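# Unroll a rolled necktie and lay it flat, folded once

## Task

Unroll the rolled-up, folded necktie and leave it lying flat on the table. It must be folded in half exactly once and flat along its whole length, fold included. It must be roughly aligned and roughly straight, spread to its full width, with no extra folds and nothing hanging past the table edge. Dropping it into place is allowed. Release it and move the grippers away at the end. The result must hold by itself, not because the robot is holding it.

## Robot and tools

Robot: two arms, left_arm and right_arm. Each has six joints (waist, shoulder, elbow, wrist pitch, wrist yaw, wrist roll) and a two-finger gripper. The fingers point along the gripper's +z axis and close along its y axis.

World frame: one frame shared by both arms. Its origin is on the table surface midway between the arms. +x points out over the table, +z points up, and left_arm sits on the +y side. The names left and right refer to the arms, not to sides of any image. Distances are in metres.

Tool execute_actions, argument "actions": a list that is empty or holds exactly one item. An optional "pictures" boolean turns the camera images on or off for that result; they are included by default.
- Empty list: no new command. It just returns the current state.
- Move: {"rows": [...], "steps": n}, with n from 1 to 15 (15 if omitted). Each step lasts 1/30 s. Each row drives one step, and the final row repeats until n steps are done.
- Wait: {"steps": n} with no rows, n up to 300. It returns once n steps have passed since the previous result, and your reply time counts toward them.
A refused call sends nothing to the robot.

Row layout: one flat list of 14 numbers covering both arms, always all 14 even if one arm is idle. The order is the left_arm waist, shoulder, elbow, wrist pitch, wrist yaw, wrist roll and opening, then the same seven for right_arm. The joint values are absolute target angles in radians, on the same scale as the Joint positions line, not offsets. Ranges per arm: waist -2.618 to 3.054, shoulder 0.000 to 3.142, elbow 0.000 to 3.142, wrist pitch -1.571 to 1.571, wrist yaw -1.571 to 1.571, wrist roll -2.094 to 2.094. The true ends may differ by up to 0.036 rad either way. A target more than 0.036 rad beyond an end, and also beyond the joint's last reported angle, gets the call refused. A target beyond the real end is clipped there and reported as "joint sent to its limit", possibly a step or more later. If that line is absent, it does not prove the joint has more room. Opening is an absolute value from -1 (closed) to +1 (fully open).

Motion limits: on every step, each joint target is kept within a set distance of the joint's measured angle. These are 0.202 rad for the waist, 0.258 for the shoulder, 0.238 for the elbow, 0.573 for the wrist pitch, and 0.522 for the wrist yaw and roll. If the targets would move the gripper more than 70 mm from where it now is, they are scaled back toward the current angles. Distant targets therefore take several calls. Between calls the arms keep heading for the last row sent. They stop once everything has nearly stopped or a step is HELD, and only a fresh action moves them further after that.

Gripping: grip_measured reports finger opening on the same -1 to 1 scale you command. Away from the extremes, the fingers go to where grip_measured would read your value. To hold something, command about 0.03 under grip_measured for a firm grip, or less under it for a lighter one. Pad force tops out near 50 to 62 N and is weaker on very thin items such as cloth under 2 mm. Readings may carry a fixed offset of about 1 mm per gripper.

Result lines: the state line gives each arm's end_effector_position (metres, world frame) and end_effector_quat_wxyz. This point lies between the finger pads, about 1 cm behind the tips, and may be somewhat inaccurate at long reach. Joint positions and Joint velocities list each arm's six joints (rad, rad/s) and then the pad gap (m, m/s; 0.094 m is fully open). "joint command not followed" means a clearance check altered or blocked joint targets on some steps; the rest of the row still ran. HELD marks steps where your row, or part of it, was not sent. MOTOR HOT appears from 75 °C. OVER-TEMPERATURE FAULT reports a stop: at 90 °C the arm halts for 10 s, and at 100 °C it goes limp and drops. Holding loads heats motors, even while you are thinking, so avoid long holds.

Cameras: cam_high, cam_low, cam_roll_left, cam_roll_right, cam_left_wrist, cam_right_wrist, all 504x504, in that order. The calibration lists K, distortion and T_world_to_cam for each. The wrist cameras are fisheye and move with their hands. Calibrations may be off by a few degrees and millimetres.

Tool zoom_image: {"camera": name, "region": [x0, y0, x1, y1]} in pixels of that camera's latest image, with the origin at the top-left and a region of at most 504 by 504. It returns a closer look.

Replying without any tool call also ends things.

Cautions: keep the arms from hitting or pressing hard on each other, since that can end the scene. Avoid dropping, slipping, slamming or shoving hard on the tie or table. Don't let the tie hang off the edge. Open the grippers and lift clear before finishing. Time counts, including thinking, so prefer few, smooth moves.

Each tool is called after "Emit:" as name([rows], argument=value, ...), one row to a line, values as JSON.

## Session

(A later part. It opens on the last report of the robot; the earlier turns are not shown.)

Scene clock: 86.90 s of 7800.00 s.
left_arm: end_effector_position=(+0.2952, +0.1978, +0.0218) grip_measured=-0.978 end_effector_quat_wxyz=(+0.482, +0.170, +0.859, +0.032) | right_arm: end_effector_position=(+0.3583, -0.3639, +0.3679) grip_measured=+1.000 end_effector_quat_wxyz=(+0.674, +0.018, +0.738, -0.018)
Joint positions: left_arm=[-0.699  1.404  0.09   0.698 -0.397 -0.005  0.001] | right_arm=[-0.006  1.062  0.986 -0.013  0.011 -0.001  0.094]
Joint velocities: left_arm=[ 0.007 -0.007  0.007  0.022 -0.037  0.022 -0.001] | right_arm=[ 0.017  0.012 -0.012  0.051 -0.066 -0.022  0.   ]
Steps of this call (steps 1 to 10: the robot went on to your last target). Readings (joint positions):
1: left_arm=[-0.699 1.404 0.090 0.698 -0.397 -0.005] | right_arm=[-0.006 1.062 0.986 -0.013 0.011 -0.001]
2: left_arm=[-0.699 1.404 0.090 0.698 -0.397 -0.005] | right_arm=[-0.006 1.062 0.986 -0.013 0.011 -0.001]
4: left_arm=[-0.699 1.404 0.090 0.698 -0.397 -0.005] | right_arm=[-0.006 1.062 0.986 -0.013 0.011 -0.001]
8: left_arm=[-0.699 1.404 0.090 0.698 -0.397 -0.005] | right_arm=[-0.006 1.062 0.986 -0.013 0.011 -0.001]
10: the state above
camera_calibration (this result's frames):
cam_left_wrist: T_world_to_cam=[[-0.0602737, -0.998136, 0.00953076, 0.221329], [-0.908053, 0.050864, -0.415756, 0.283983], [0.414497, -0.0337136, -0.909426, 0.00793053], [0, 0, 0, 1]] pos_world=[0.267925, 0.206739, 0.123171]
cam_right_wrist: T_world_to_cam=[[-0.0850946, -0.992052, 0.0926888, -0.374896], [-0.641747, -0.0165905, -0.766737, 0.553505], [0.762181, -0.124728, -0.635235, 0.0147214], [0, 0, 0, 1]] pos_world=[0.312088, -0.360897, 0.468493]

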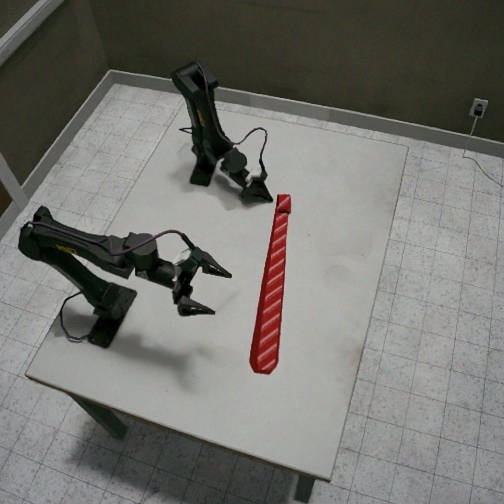

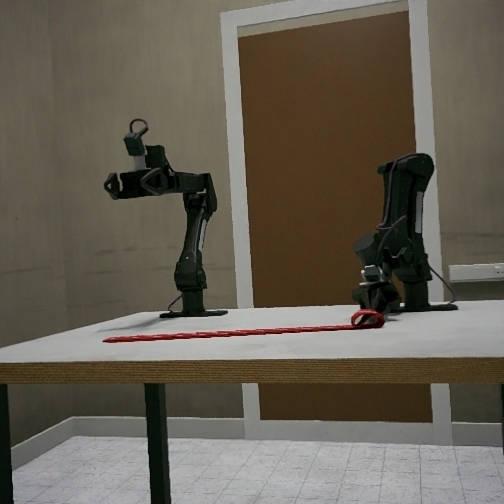

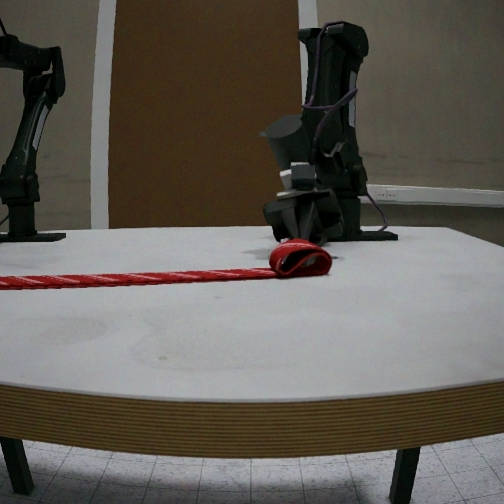

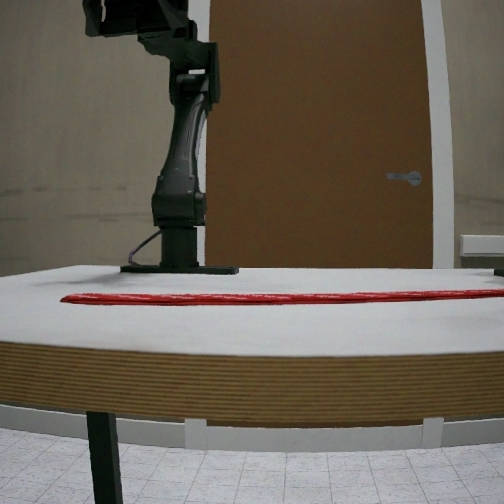

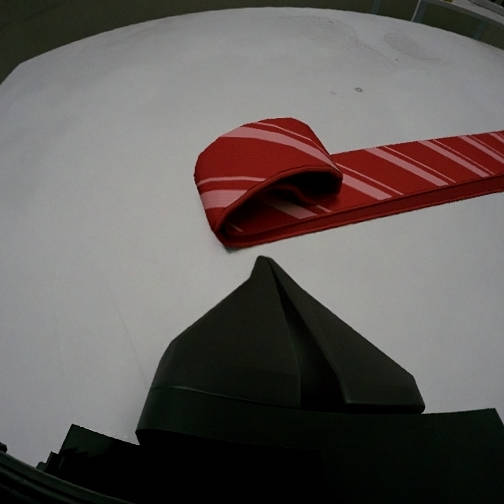

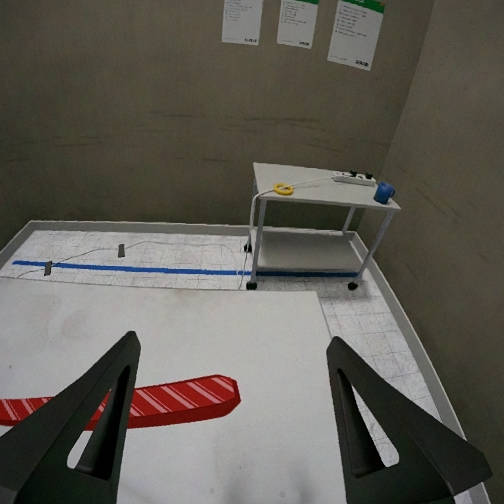

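Emit:
execute_actions([
  {"rows":[[-0.73,1.45,0.14,0.67,-0.4,0,-1,0,1.059,1.0,0,0,0,1],[-0.73,1.45,0.14,0.67,-0.4,0,-1,0,1.059,1.0,0,0,0,1],[-0.73,1.45,0.14,0.67,-0.4,0,-1,0,1.059,1.0,0,0,0,1],[-0.73,1.45,0.14,0.67,-0.4,0,-1,0,1.059,1.0,0,0,0,1],[-0.73,1.45,0.14,0.67,-0.4,0,-1,0,1.059,1.0,0,0,0,1],[-0.71,1.5,0.2,0.66,-0.4,0,-1,0,1.059,1.0,0,0,0,1],[-0.71,1.5,0.2,0.66,-0.4,0,-1,0,1.059,1.0,0,0,0,1],[-0.71,1.5,0.2,0.66,-0.4,0,-1,0,1.059,1.0,0,0,0,1],[-0.71,1.5,0.2,0.66,-0.4,0,-1,0,1.059,1.0,0,0,0,1],[-0.70,1.55,0.26,0.65,-0.4,0,-1,0,1.059,1.0,0,0,0,1]],"steps":15},
], pictures=false)

Emit:
execute_actions([
  {"steps":10},
])

Scene clock: 98.83 s of 7800.00 s.
left_arm: end_effector_position=(+0.3243, +0.1750, +0.0245) grip_measured=-0.978 end_effector_quat_wxyz=(+0.477, +0.175, +0.860, +0.035) | right_arm: end_effector_position=(+0.3583, -0.3639, +0.3679) grip_measured=+1.000 end_effector_quat_wxyz=(+0.674, +0.018, +0.738, -0.018)
Joint positions: left_arm=[-0.709  1.538  0.239  0.668 -0.403 -0.005  0.001] | right_arm=[-0.006  1.062  0.986 -0.013  0.011 -0.001  0.094]
Joint velocities: left_arm=[-0.002 -0.007 -0.012 -0.051 -0.037  0.007 -0.001] | right_arm=[-0.002  0.002 -0.012 -0.037  0.037 -0.022  0.   ]
Steps of this call (steps 1 to 15: the robot went on to your last target; steps 16 to 110: nothing new was sent; then 7.77 s passed at rest; steps 111 to 125: all 15 steps of this action). Readings (joint positions):
111: left_arm=[-0.703 1.408 0.094 0.697 -0.400 -0.005] | right_arm=[-0.006 1.062 0.986 -0.013 0.011 -0.001]
112: left_arm=[-0.709 1.417 0.103 0.697 -0.403 -0.005] | right_arm=[-0.006 1.062 0.986 -0.013 0.011 -0.001]
114: left_arm=[-0.719 1.431 0.116 0.695 -0.403 -0.005] | right_arm=[-0.006 1.062 0.986 -0.013 0.011 -0.001]
118: left_arm=[-0.719 1.473 0.162 0.686 -0.404 -0.005] | right_arm=[-0.006 1.062 0.986 -0.013 0.011 -0.001]
125: the state above

Scene clock: 99.17 s of 7800.00 s.
left_arm: end_effector_position=(+0.3238, +0.1753, +0.0237) grip_measured=-0.978 end_effector_quat_wxyz=(+0.476, +0.176, +0.861, +0.036) | right_arm: end_effector_position=(+0.3583, -0.3639, +0.3679) grip_measured=+1.000 end_effector_quat_wxyz=(+0.674, +0.018, +0.738, -0.018)
Joint positions: left_arm=[-0.709  1.538  0.239  0.664 -0.403 -0.005  0.001] | right_arm=[-0.006  1.062  0.986 -0.013  0.011 -0.001  0.094]
Joint velocities: left_arm=[-0.007 -0.012 -0.002 -0.066 -0.007  0.066  0.001] | right_arm=[-0.012 -0.012 -0.002 -0.037  0.037  0.037  0.   ]
Steps of this call (steps 1 to 10: the robot went on to your last target). Readings (joint positions):
1: left_arm=[-0.709 1.538 0.239 0.666 -0.403 -0.005] | right_arm=[-0.006 1.062 0.986 -0.013 0.011 -0.001]
2: left_arm=[-0.709 1.538 0.239 0.665 -0.403 -0.005] | right_arm=[-0.006 1.062 0.986 -0.013 0.011 -0.001]
4: left_arm=[-0.709 1.538 0.239 0.664 -0.403 -0.005] | right_arm=[-0.006 1.062 0.986 -0.013 0.011 -0.001]
8: left_arm=[-0.709 1.538 0.239 0.664 -0.403 -0.005] | right_arm=[-0.006 1.062 0.986 -0.013 0.011 -0.001]
10: the state above
camera_calibration (this result's frames):
cam_left_wrist: T_world_to_cam=[[-0.0655712, -0.997842, -0.00341955, 0.202527], [-0.913321, 0.0613967, -0.402587, 0.311416], [0.401928, -0.0232749, -0.915375, -0.000526167], [0, 0, 0, 1]] pos_world=[0.297914, 0.182957, 0.125583]
cam_right_wrist: T_world_to_cam=[[-0.0850946, -0.992052, 0.0926888, -0.374896], [-0.641747, -0.0165905, -0.766737, 0.553505], [0.762181, -0.124728, -0.635235, 0.0147214], [0, 0, 0, 1]] pos_world=[0.312088, -0.360897, 0.468493]

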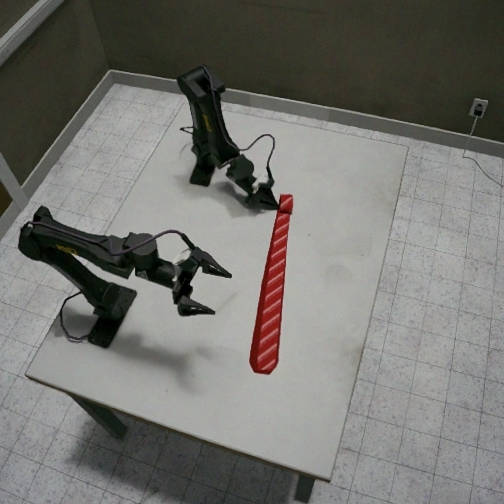

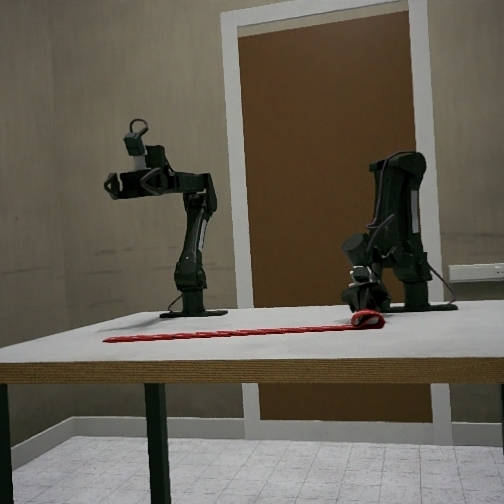

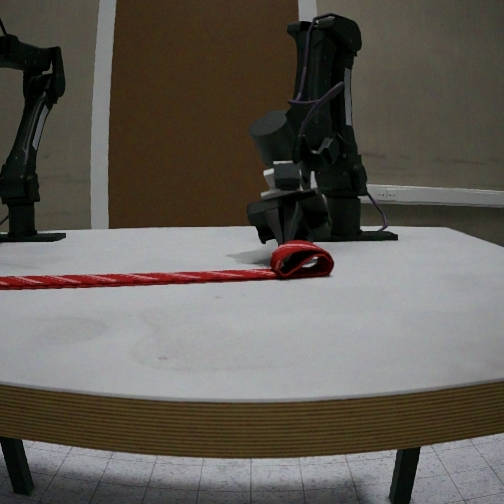

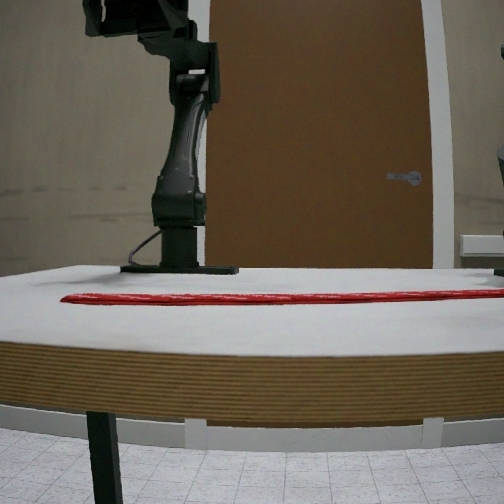

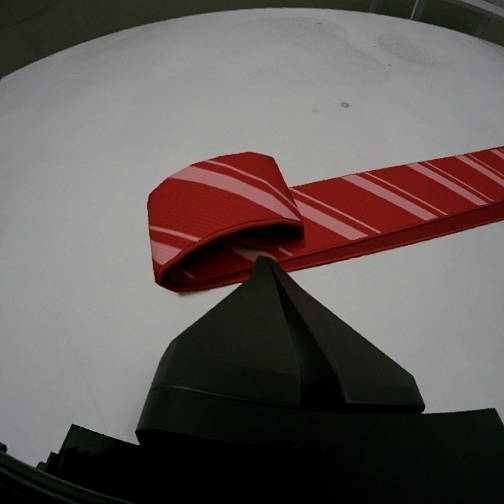

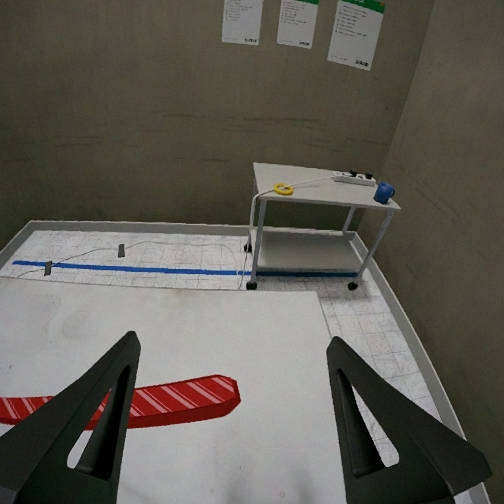

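Emit:
execute_actions([
  {"rows":[[-0.68,1.57,0.29,0.65,-0.4,0,-1,0,1.059,1.0,0,0,0,1],[-0.68,1.57,0.29,0.65,-0.4,0,-1,0,1.059,1.0,0,0,0,1],[-0.68,1.57,0.29,0.65,-0.4,0,-1,0,1.059,1.0,0,0,0,1],[-0.68,1.57,0.29,0.65,-0.4,0,-1,0,1.059,1.0,0,0,0,1],[-0.68,1.57,0.29,0.65,-0.4,0,-1,0,1.059,1.0,0,0,0,1],[-0.645,1.615,0.345,0.65,-0.4,0,-1,0,1.059,1.0,0,0,0,1]],"steps":15},
], pictures=false)

Emit:
execute_actions([
  {"steps":10},
])

Scene clock: 106.80 s of 7800.00 s.
left_arm: end_effector_position=(+0.3493, +0.1806, +0.0270) grip_measured=-0.978 end_effector_quat_wxyz=(+0.477, +0.151, +0.865, +0.047) | right_arm: end_effector_position=(+0.3583, -0.3639, +0.3679) grip_measured=+1.000 end_effector_quat_wxyz=(+0.674, +0.018, +0.738, -0.018)
Joint positions: left_arm=[-0.652  1.604  0.323  0.653 -0.4   -0.005  0.001] | right_arm=[-0.006  1.062  0.986 -0.013  0.011 -0.001  0.094]
Joint velocities: left_arm=[-0.022 -0.007 -0.007  0.051 -0.022 -0.081 -0.   ] | right_arm=[-0.017  0.017  0.002 -0.051  0.022 -0.051  0.   ]
Steps of this call (steps 1 to 15: the robot went on to your last target; steps 16 to 110: nothing new was sent; then 3.47 s passed at rest; steps 111 to 125: all 15 steps of this action). Readings (joint positions):
111: left_arm=[-0.706 1.541 0.243 0.663 -0.402 -0.005] | right_arm=[-0.006 1.062 0.986 -0.013 0.011 -0.001]
112: left_arm=[-0.700 1.547 0.251 0.662 -0.402 -0.005] | right_arm=[-0.006 1.062 0.986 -0.013 0.011 -0.001]
114: left_arm=[-0.691 1.556 0.263 0.661 -0.402 -0.005] | right_arm=[-0.006 1.062 0.986 -0.013 0.011 -0.001]
118: left_arm=[-0.663 1.593 0.305 0.656 -0.400 -0.005] | right_arm=[-0.006 1.062 0.986 -0.013 0.011 -0.001]
125: the state above

Scene clock: 107.13 s of 7800.00 s.
left_arm: end_effector_position=(+0.3491, +0.1807, +0.0268) grip_measured=-0.978 end_effector_quat_wxyz=(+0.476, +0.151, +0.865, +0.047) | right_arm: end_effector_position=(+0.3583, -0.3639, +0.3679) grip_measured=+1.000 end_effector_quat_wxyz=(+0.674, +0.018, +0.738, -0.018)
Joint positions: left_arm=[-0.652  1.604  0.323  0.652 -0.4   -0.005  0.001] | right_arm=[-0.006  1.062  0.986 -0.013  0.011 -0.001  0.094]
Joint velocities: left_arm=[ 0.012 -0.007  0.017 -0.022 -0.081  0.007 -0.   ] | right_arm=[-0.012  0.007 -0.007 -0.007  0.051 -0.037  0.   ]
Steps of this call (steps 1 to 10: the robot went on to your last target). Readings (joint positions):
1: left_arm=[-0.652 1.604 0.323 0.653 -0.400 -0.005] | right_arm=[-0.006 1.062 0.986 -0.013 0.011 -0.001]
2: left_arm=[-0.652 1.604 0.323 0.653 -0.400 -0.005] | right_arm=[-0.006 1.062 0.986 -0.013 0.011 -0.001]
4: left_arm=[-0.652 1.604 0.323 0.652 -0.400 -0.005] | right_arm=[-0.006 1.062 0.986 -0.013 0.011 -0.001]
8: left_arm=[-0.652 1.604 0.323 0.652 -0.400 -0.005] | right_arm=[-0.006 1.062 0.986 -0.013 0.011 -0.001]
10: the state above
camera_calibration (this result's frames):
cam_left_wrist: T_world_to_cam=[[-0.0112366, -0.999936, 0.000897226, 0.190897], [-0.913862, 0.0099051, -0.405904, 0.345064], [0.405869, -0.0053809, -0.913915, -0.0124203], [0, 0, 0, 1]] pos_world=[0.322527, 0.1874, 0.12854]
cam_right_wrist: T_world_to_cam=[[-0.0850946, -0.992052, 0.0926888, -0.374896], [-0.641747, -0.0165905, -0.766737, 0.553505], [0.762181, -0.124728, -0.635235, 0.0147214], [0, 0, 0, 1]] pos_world=[0.312088, -0.360897, 0.468493]

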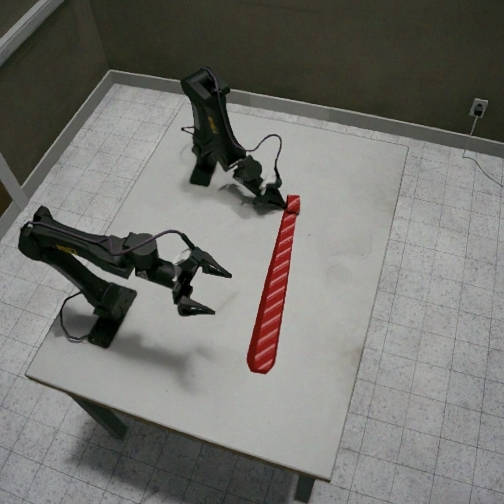

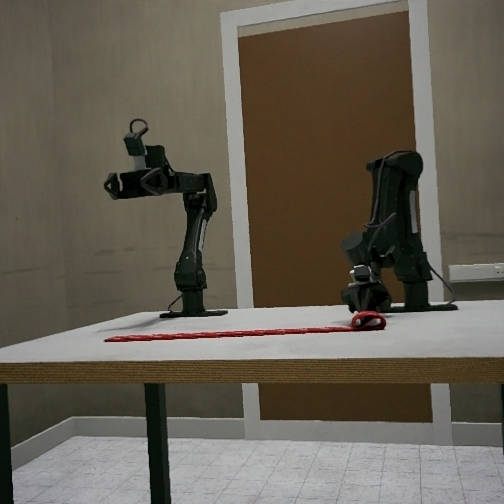

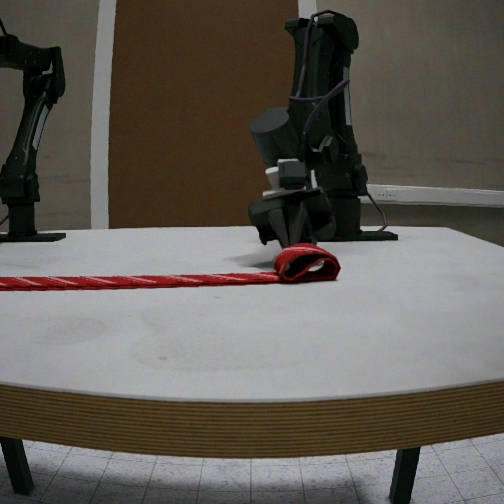

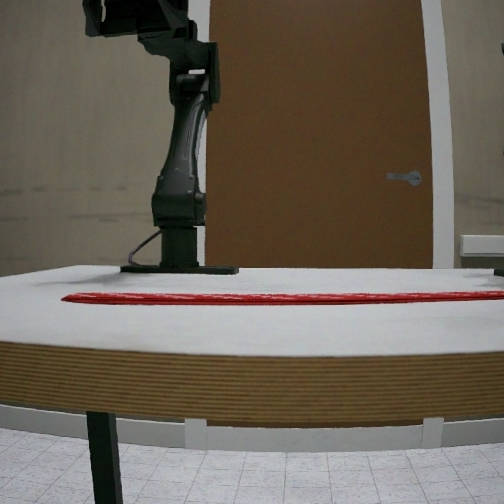

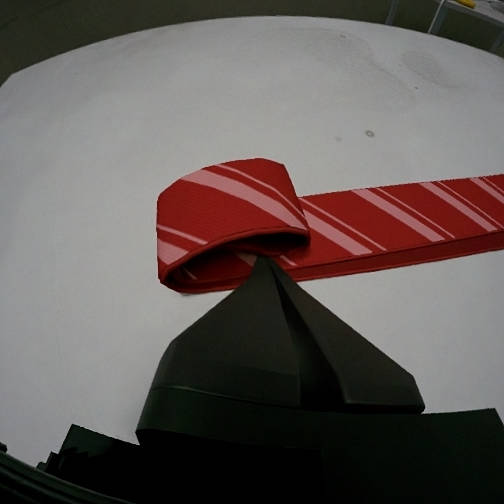

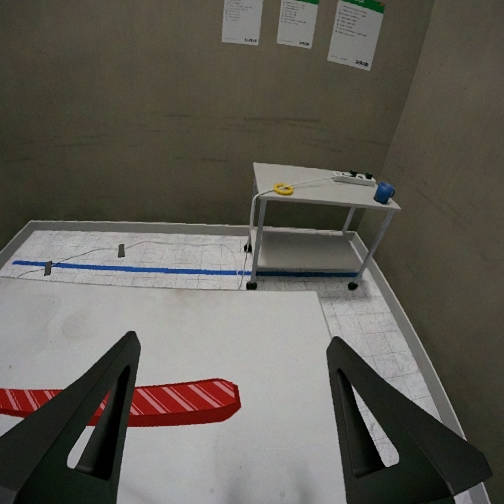

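Emit:
execute_actions([
  {"rows":[[-0.66,1.58,0.31,0.71,-0.4,0,-1,0,1.059,1.0,0,0,0,1],[-0.66,1.58,0.31,0.71,-0.4,0,-1,0,1.059,1.0,0,0,0,1],[-0.66,1.58,0.31,0.71,-0.4,0,-1,0,1.059,1.0,0,0,0,1],[-0.66,1.58,0.31,0.71,-0.4,0,-1,0,1.059,1.0,0,0,0,1],[-0.66,1.58,0.31,0.71,-0.4,0,-1,0,1.059,1.0,0,0,0,1],[-0.66,1.58,0.31,0.71,-0.4,0,-1,0,1.059,1.0,0,0,0,1],[-0.63,1.64,0.38,0.70,-0.4,0,-1,0,1.059,1.0,0,0,0,1]],"steps":15},
], pictures=false)

Emit:
execute_actions([
  {"steps":10},
])

Scene clock: 117.77 s of 7800.00 s.
left_arm: end_effector_position=(+0.3626, +0.1783, +0.0351) grip_measured=-0.978 end_effector_quat_wxyz=(+0.492, +0.139, +0.858, +0.044) | right_arm: end_effector_position=(+0.3583, -0.3639, +0.3679) grip_measured=+1.000 end_effector_quat_wxyz=(+0.674, +0.018, +0.738, -0.018)
Joint positions: left_arm=[-0.638  1.631  0.355  0.687 -0.4   -0.005  0.001] | right_arm=[-0.006  1.062  0.986 -0.013  0.011 -0.001  0.094]
Joint velocities: left_arm=[-0.022 -0.007  0.002  0.022  0.007 -0.007  0.   ] | right_arm=[-0.007  0.002 -0.007 -0.037 -0.051  0.037  0.   ]
Steps of this call (steps 1 to 15: the robot went on to your last target; steps 16 to 110: nothing new was sent; then 6.47 s passed at rest; steps 111 to 125: all 15 steps of this action). Readings (joint positions):
111: left_arm=[-0.652 1.604 0.323 0.656 -0.400 -0.005] | right_arm=[-0.006 1.062 0.986 -0.013 0.011 -0.001]
112: left_arm=[-0.652 1.604 0.323 0.662 -0.400 -0.005] | right_arm=[-0.006 1.062 0.986 -0.013 0.011 -0.001]
114: left_arm=[-0.652 1.604 0.323 0.675 -0.400 -0.005] | right_arm=[-0.006 1.062 0.986 -0.013 0.011 -0.001]
118: left_arm=[-0.647 1.616 0.336 0.683 -0.400 -0.005] | right_arm=[-0.006 1.062 0.986 -0.013 0.011 -0.001]
125: the state above

Scene clock: 118.10 s of 7800.00 s.
left_arm: end_effector_position=(+0.3626, +0.1783, +0.0351) grip_measured=-0.978 end_effector_quat_wxyz=(+0.492, +0.139, +0.858, +0.044) | right_arm: end_effector_position=(+0.3583, -0.3639, +0.3679) grip_measured=+1.000 end_effector_quat_wxyz=(+0.674, +0.018, +0.738, -0.018)
Joint positions: left_arm=[-0.638  1.631  0.355  0.687 -0.4   -0.005  0.001] | right_arm=[-0.006  1.062  0.986 -0.013  0.011 -0.001  0.094]
Joint velocities: left_arm=[ 0.007 -0.002 -0.032  0.051 -0.037 -0.051  0.   ] | right_arm=[-0.002 -0.012  0.002 -0.007 -0.081 -0.007  0.   ]
Steps of this call (steps 1 to 10: the robot went on to your last target). Readings (joint positions):
1: left_arm=[-0.638 1.631 0.355 0.687 -0.400 -0.005] | right_arm=[-0.006 1.062 0.986 -0.013 0.011 -0.001]
2: left_arm=[-0.638 1.631 0.355 0.687 -0.400 -0.005] | right_arm=[-0.006 1.062 0.986 -0.013 0.011 -0.001]
4: left_arm=[-0.638 1.631 0.355 0.687 -0.400 -0.005] | right_arm=[-0.006 1.062 0.986 -0.013 0.011 -0.001]
8: left_arm=[-0.638 1.631 0.355 0.687 -0.400 -0.005] | right_arm=[-0.006 1.062 0.986 -0.013 0.011 -0.001]
10: the state above
camera_calibration (this result's frames):
cam_left_wrist: T_world_to_cam=[[0.00247632, -0.999753, 0.0220724, 0.182873], [-0.89917, -0.0118849, -0.437437, 0.360438], [0.437592, -0.0187636, -0.898978, -0.0199521], [0, 0, 0, 1]] pos_world=[0.332374, 0.186737, 0.135696]
cam_right_wrist: T_world_to_cam=[[-0.0850946, -0.992052, 0.0926888, -0.374896], [-0.641747, -0.0165905, -0.766737, 0.553505], [0.762181, -0.124728, -0.635235, 0.0147214], [0, 0, 0, 1]] pos_world=[0.312088, -0.360897, 0.468493]

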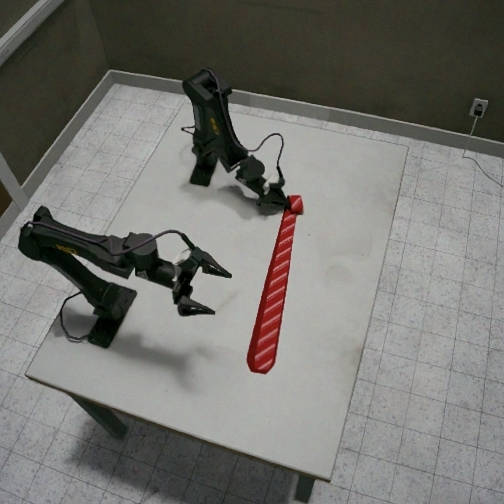

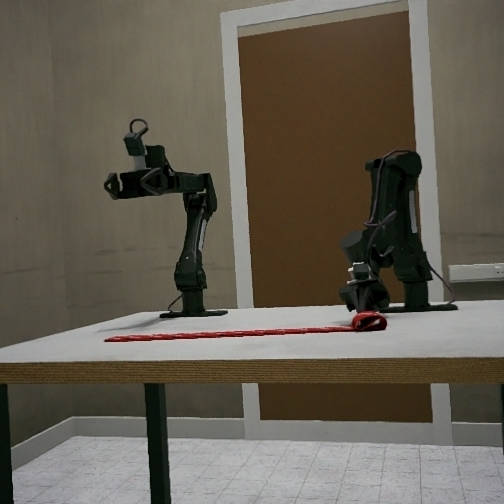

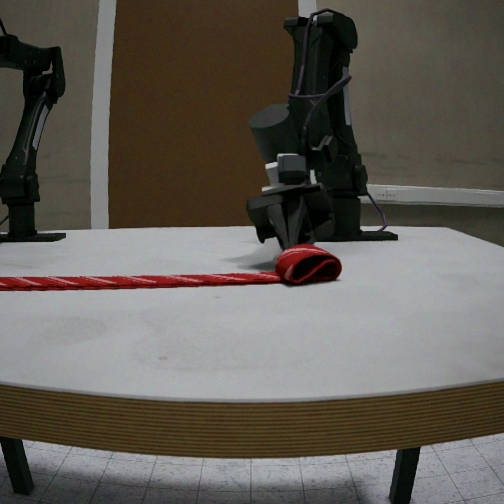

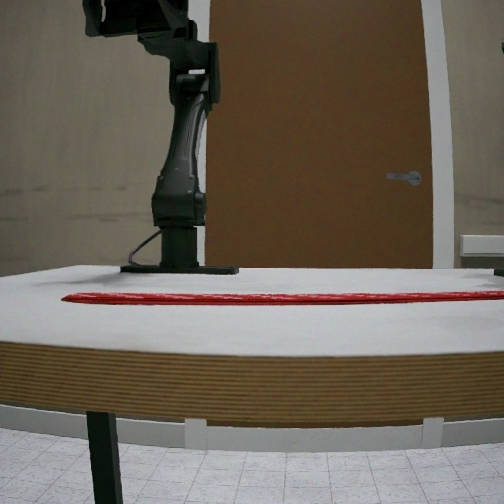

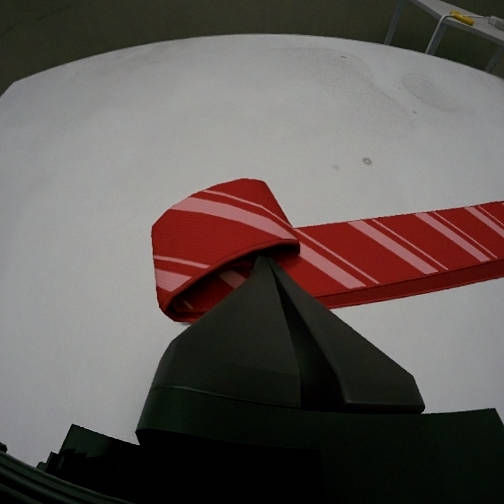

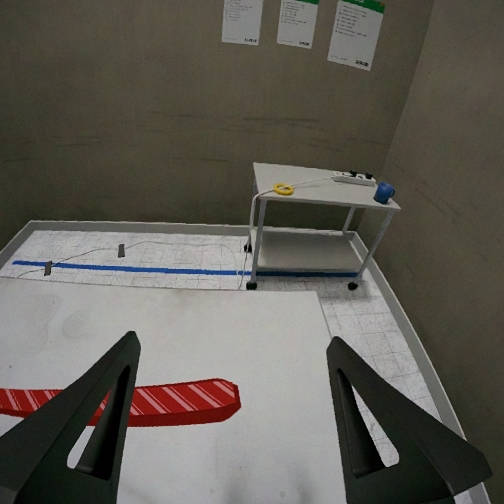

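Emit:
execute_actions([
  {"rows":[[-0.60,1.69,0.43,0.70,-0.4,0,-1,0,1.059,1.0,0,0,0,1]],"steps":15},
])

Scene clock: 123.10 s of 7800.00 s.
left_arm: end_effector_position=(+0.3779, +0.1825, +0.0336) grip_measured=-0.978 end_effector_quat_wxyz=(+0.491, +0.126, +0.860, +0.051) | right_arm: end_effector_position=(+0.3583, -0.3639, +0.3679) grip_measured=+1.000 end_effector_quat_wxyz=(+0.674, +0.018, +0.738, -0.018)
Joint positions: left_arm=[-0.607  1.682  0.406  0.687 -0.4   -0.005  0.001] | right_arm=[-0.006  1.062  0.986 -0.013  0.011 -0.001  0.094]
Joint velocities: left_arm=[ 0.012 -0.012 -0.007  0.066  0.022 -0.007 -0.   ] | right_arm=[ 0.002 -0.027  0.002  0.007 -0.051  0.007  0.   ]
Steps of this call (steps 1 to 15: the robot went on to your last target; steps 16 to 110: nothing new was sent; then 0.83 s passed at rest; steps 111 to 125: all 15 steps of this action). Readings (joint positions):
111: left_arm=[-0.634 1.638 0.362 0.686 -0.400 -0.005] | right_arm=[-0.006 1.062 0.986 -0.013 0.011 -0.001]
112: left_arm=[-0.625 1.655 0.376 0.686 -0.400 -0.005] | right_arm=[-0.006 1.062 0.986 -0.013 0.011 -0.001]
114: left_arm=[-0.611 1.678 0.400 0.686 -0.400 -0.005] | right_arm=[-0.006 1.062 0.986 -0.013 0.011 -0.001]
118: left_arm=[-0.607 1.682 0.406 0.687 -0.400 -0.005] | right_arm=[-0.006 1.062 0.986 -0.013 0.011 -0.001]
125: the state above
camera_calibration (this result's frames):
cam_left_wrist: T_world_to_cam=[[0.0331286, -0.999208, 0.0220393, 0.175417], [-0.898765, -0.0394296, -0.436653, 0.378375], [0.437177, -0.00534245, -0.89936, -0.0302169], [0, 0, 0, 1]] pos_world=[0.347469, 0.190036, 0.134177]
cam_right_wrist: T_world_to_cam=[[-0.0850946, -0.992052, 0.0926888, -0.374896], [-0.641747, -0.0165905, -0.766737, 0.553505], [0.762181, -0.124728, -0.635235, 0.0147214], [0, 0, 0, 1]] pos_world=[0.312088, -0.360897, 0.468493]

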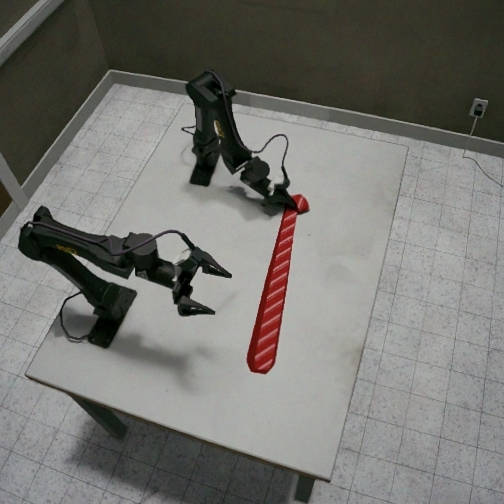

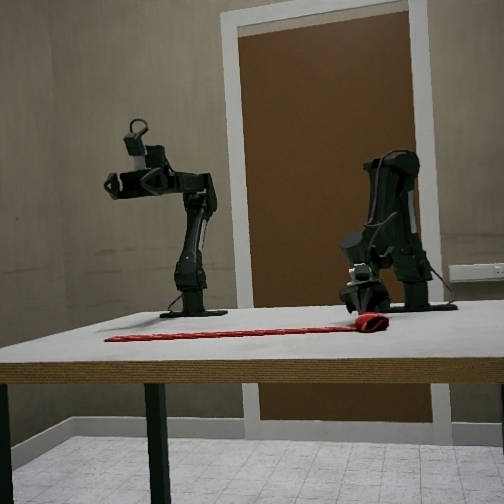

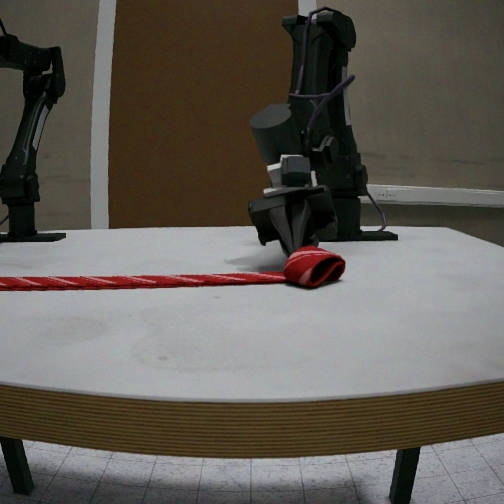

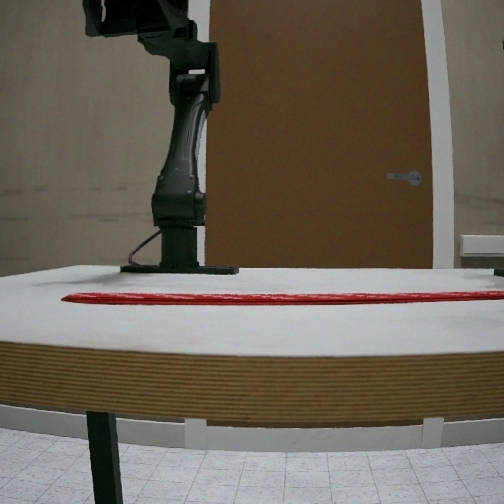

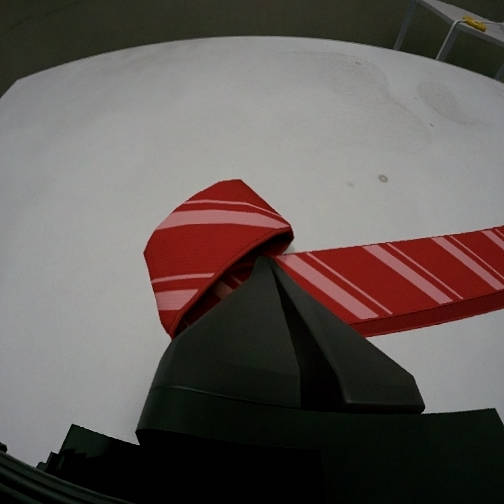

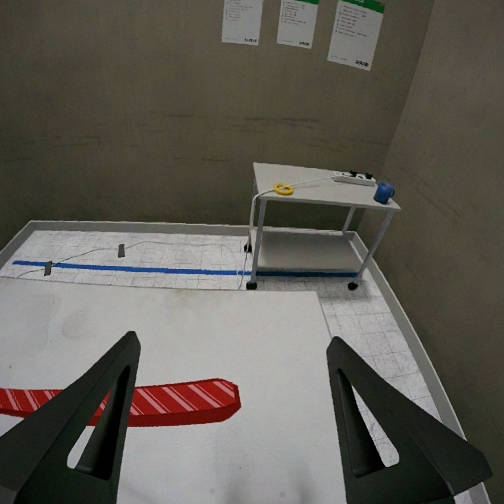

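Emit:
execute_actions([
  {"rows":[[-0.55,1.67,0.44,0.72,-0.4,0,-1,0,1.059,1.0,0,0,0,1],[-0.55,1.67,0.44,0.72,-0.4,0,-1,0,1.059,1.0,0,0,0,1],[-0.55,1.67,0.44,0.72,-0.4,0,-1,0,1.059,1.0,0,0,0,1],[-0.55,1.67,0.44,0.72,-0.4,0,-1,0,1.059,1.0,0,0,0,1],[-0.55,1.67,0.44,0.72,-0.4,0,-1,0,1.059,1.0,0,0,0,1],[-0.47,1.64,0.42,0.72,-0.4,0,-1,0,1.059,1.0,0,0,0,1]],"steps":15},
])

Scene clock: 132.77 s of 7800.00 s.
left_arm: end_effector_position=(+0.3942, +0.2296, +0.0429) grip_measured=-0.978 end_effector_quat_wxyz=(+0.501, +0.065, +0.860, +0.078) | right_arm: end_effector_position=(+0.3583, -0.3639, +0.3679) grip_measured=+1.000 end_effector_quat_wxyz=(+0.674, +0.018, +0.738, -0.018)
Joint positions: left_arm=[-0.472  1.666  0.406  0.705 -0.394 -0.005  0.001] | right_arm=[-0.006  1.062  0.986 -0.013  0.011 -0.001  0.094]
Joint velocities: left_arm=[ 0.007  0.002 -0.002  0.007  0.007 -0.022  0.   ] | right_arm=[-0.002 -0.027  0.007  0.037 -0.037  0.007  0.   ]
Steps of this call (steps 1 to 15: the robot went on to your last target; steps 16 to 110: nothing new was sent; then 5.50 s passed at rest; steps 111 to 125: all 15 steps of this action). Readings (joint positions):
111: left_arm=[-0.601 1.682 0.406 0.689 -0.396 -0.005] | right_arm=[-0.006 1.062 0.986 -0.013 0.011 -0.001]
112: left_arm=[-0.587 1.682 0.406 0.692 -0.395 -0.005] | right_arm=[-0.006 1.062 0.986 -0.013 0.011 -0.001]
114: left_arm=[-0.562 1.682 0.406 0.697 -0.395 -0.005] | right_arm=[-0.006 1.062 0.986 -0.013 0.011 -0.001]
118: left_arm=[-0.500 1.672 0.406 0.700 -0.389 -0.005] | right_arm=[-0.006 1.062 0.986 -0.013 0.011 -0.001]
125: the state above
camera_calibration (this result's frames):
cam_left_wrist: T_world_to_cam=[[0.161361, -0.985998, 0.0420779, 0.167286], [-0.87208, -0.162418, -0.461623, 0.417777], [0.461994, 0.0377926, -0.886077, -0.0490123], [0, 0, 0, 1]] pos_world=[0.359985, 0.23465, 0.142388]
cam_right_wrist: T_world_to_cam=[[-0.0850946, -0.992052, 0.0926888, -0.374896], [-0.641747, -0.0165905, -0.766737, 0.553505], [0.762181, -0.124728, -0.635235, 0.0147214], [0, 0, 0, 1]] pos_world=[0.312088, -0.360897, 0.468493]

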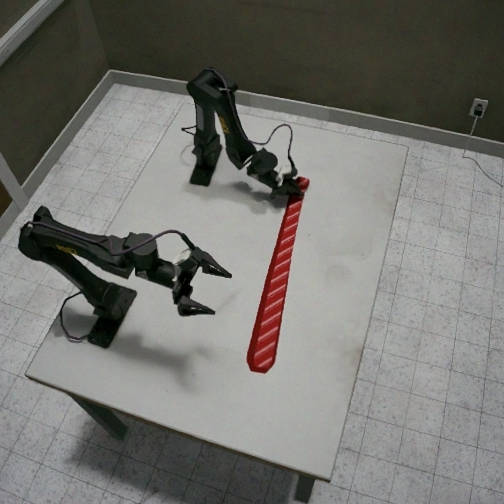

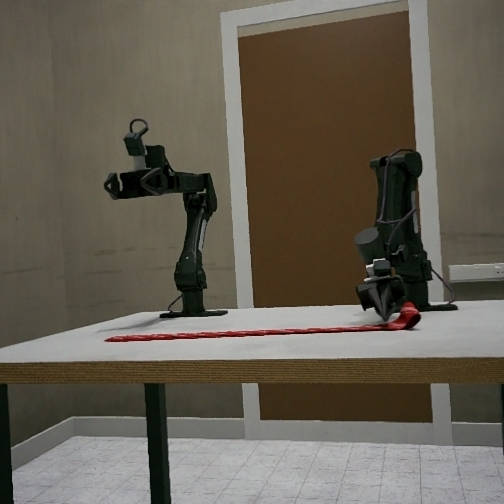

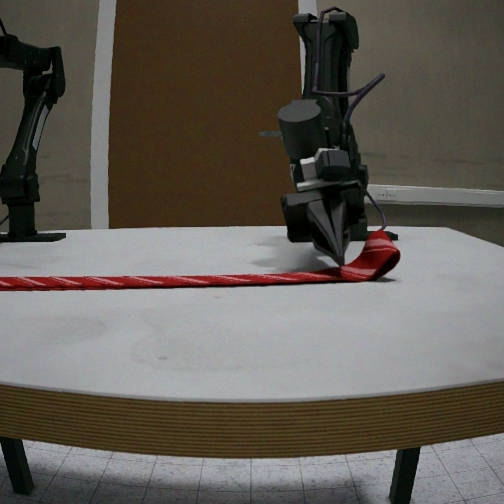

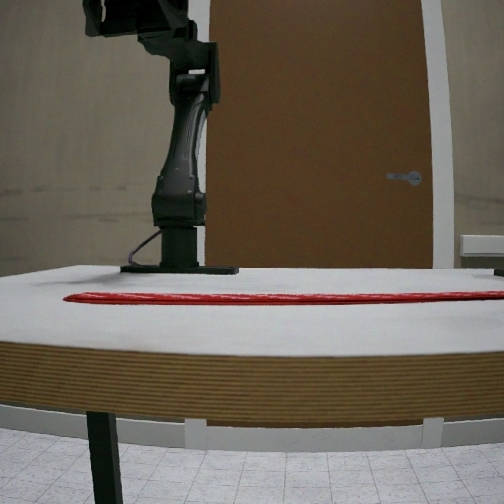

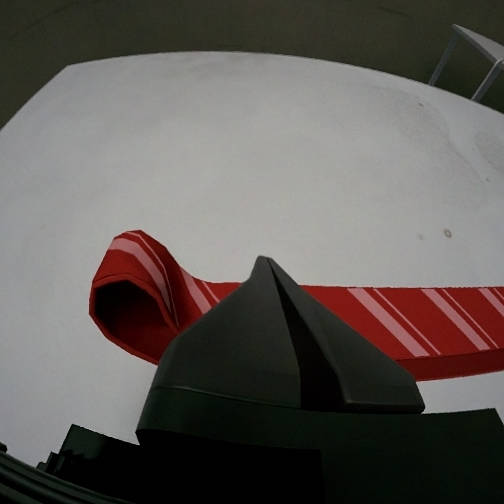

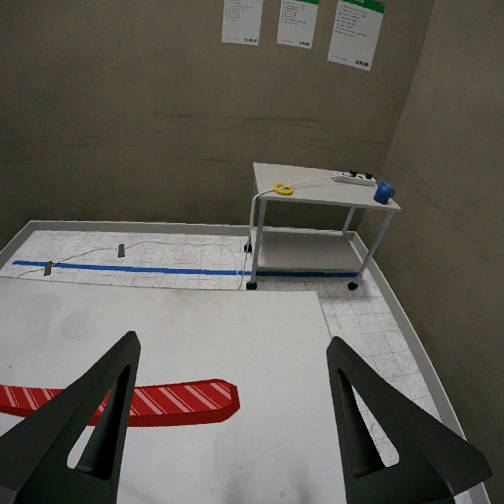

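Emit:
execute_actions([
  {"rows":[[-0.47,1.71,0.42,0.72,-0.4,0,-1,0,1.059,1.0,0,0,0,1],[-0.47,1.71,0.42,0.72,-0.4,0,-1,0,1.059,1.0,0,0,0,1],[-0.47,1.71,0.42,0.72,-0.4,0,-1,0,1.059,1.0,0,0,0,1],[-0.47,1.71,0.42,0.72,-0.4,0,-1,0,1.059,1.0,0,0,0,1],[-0.43,1.71,0.42,0.72,-0.4,0,-1,0,1.059,1.0,0,0,0,1],[-0.43,1.71,0.42,0.72,-0.4,0,-1,0,1.059,1.0,0,0,0,1],[-0.39,1.71,0.42,0.72,-0.4,0,-1,0,1.059,1.0,0,0,0,1],[-0.39,1.71,0.42,0.72,-0.4,0,-1,0,1.059,1.0,0,0,0,1],[-0.35,1.71,0.42,0.72,-0.4,0,-1,0,1.059,1.0,0,0,0,1],[-0.35,1.71,0.42,0.72,-0.4,0,-1,0,1.059,1.0,0,0,0,1],[-0.31,1.71,0.42,0.72,-0.4,0,-1,0,1.059,1.0,0,0,0,1]],"steps":15},
])

Scene clock: 142.20 s of 7800.00 s.
left_arm: end_effector_position=(+0.3988, +0.2908, +0.0302) grip_measured=-0.978 end_effector_quat_wxyz=(+0.479, +0.000, +0.869, +0.120) | right_arm: end_effector_position=(+0.3583, -0.3639, +0.3679) grip_measured=+1.000 end_effector_quat_wxyz=(+0.674, +0.018, +0.738, -0.018)
Joint positions: left_arm=[-0.313  1.705  0.406  0.711 -0.394 -0.004  0.001] | right_arm=[-0.006  1.062  0.986 -0.013  0.011 -0.001  0.094]
Joint velocities: left_arm=[ 0.032 -0.012 -0.017  0.051  0.022 -0.037 -0.001] | right_arm=[ 0.007 -0.007 -0.017 -0.007 -0.066  0.066  0.   ]
Steps of this call (steps 1 to 15: the robot went on to your last target; steps 16 to 110: nothing new was sent; then 5.27 s passed at rest; steps 111 to 125: all 15 steps of this action). Readings (joint positions):
111: left_arm=[-0.472 1.670 0.406 0.708 -0.394 -0.005] | right_arm=[-0.006 1.062 0.986 -0.013 0.011 -0.001]
112: left_arm=[-0.472 1.679 0.406 0.713 -0.394 -0.005] | right_arm=[-0.006 1.062 0.986 -0.013 0.011 -0.001]
114: left_arm=[-0.472 1.696 0.406 0.712 -0.394 -0.005] | right_arm=[-0.006 1.062 0.986 -0.013 0.011 -0.001]
118: left_arm=[-0.425 1.705 0.406 0.711 -0.390 -0.004] | right_arm=[-0.006 1.062 0.986 -0.013 0.011 -0.001]
125: the state above
camera_calibration (this result's frames):
cam_left_wrist: T_world_to_cam=[[0.316777, -0.948178, 0.0247114, 0.154929], [-0.849874, -0.29531, -0.43647, 0.454857], [0.421149, 0.117262, -0.899379, -0.0711093], [0, 0, 0, 1]] pos_world=[0.367441, 0.289562, 0.130749]
cam_right_wrist: T_world_to_cam=[[-0.0850946, -0.992052, 0.0926888, -0.374896], [-0.641747, -0.0165905, -0.766737, 0.553505], [0.762181, -0.124728, -0.635235, 0.0147214], [0, 0, 0, 1]] pos_world=[0.312088, -0.360897, 0.468493]

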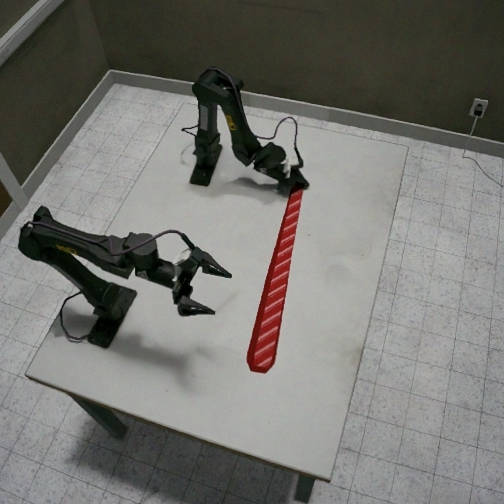

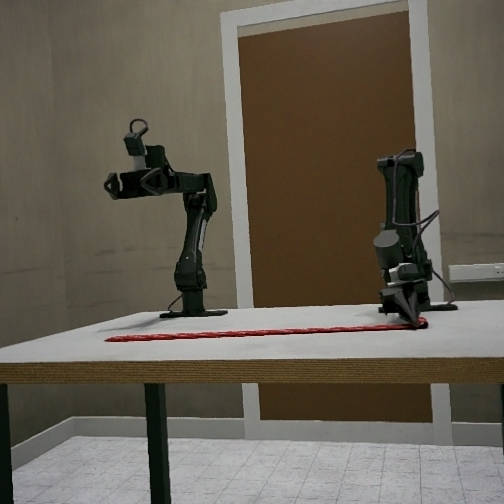

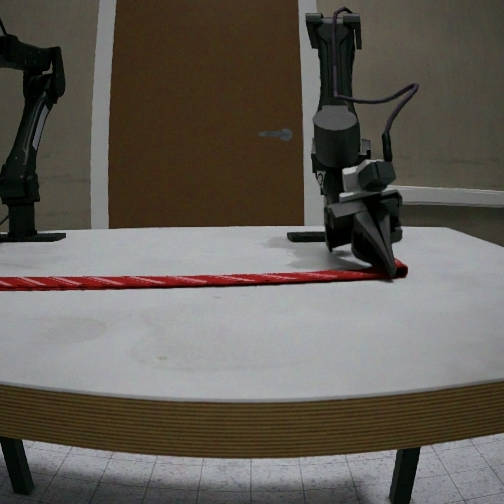

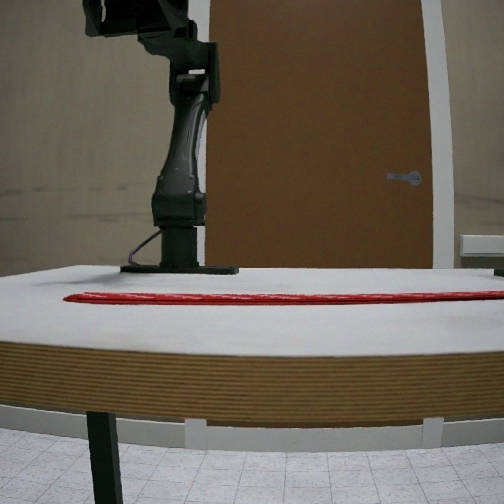

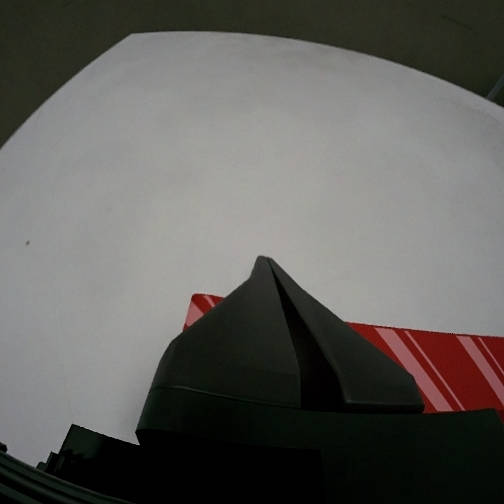

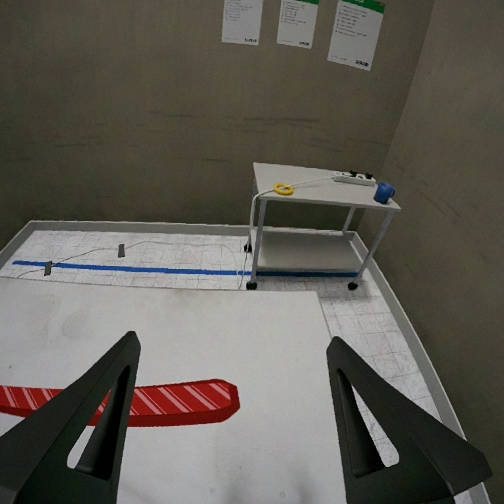

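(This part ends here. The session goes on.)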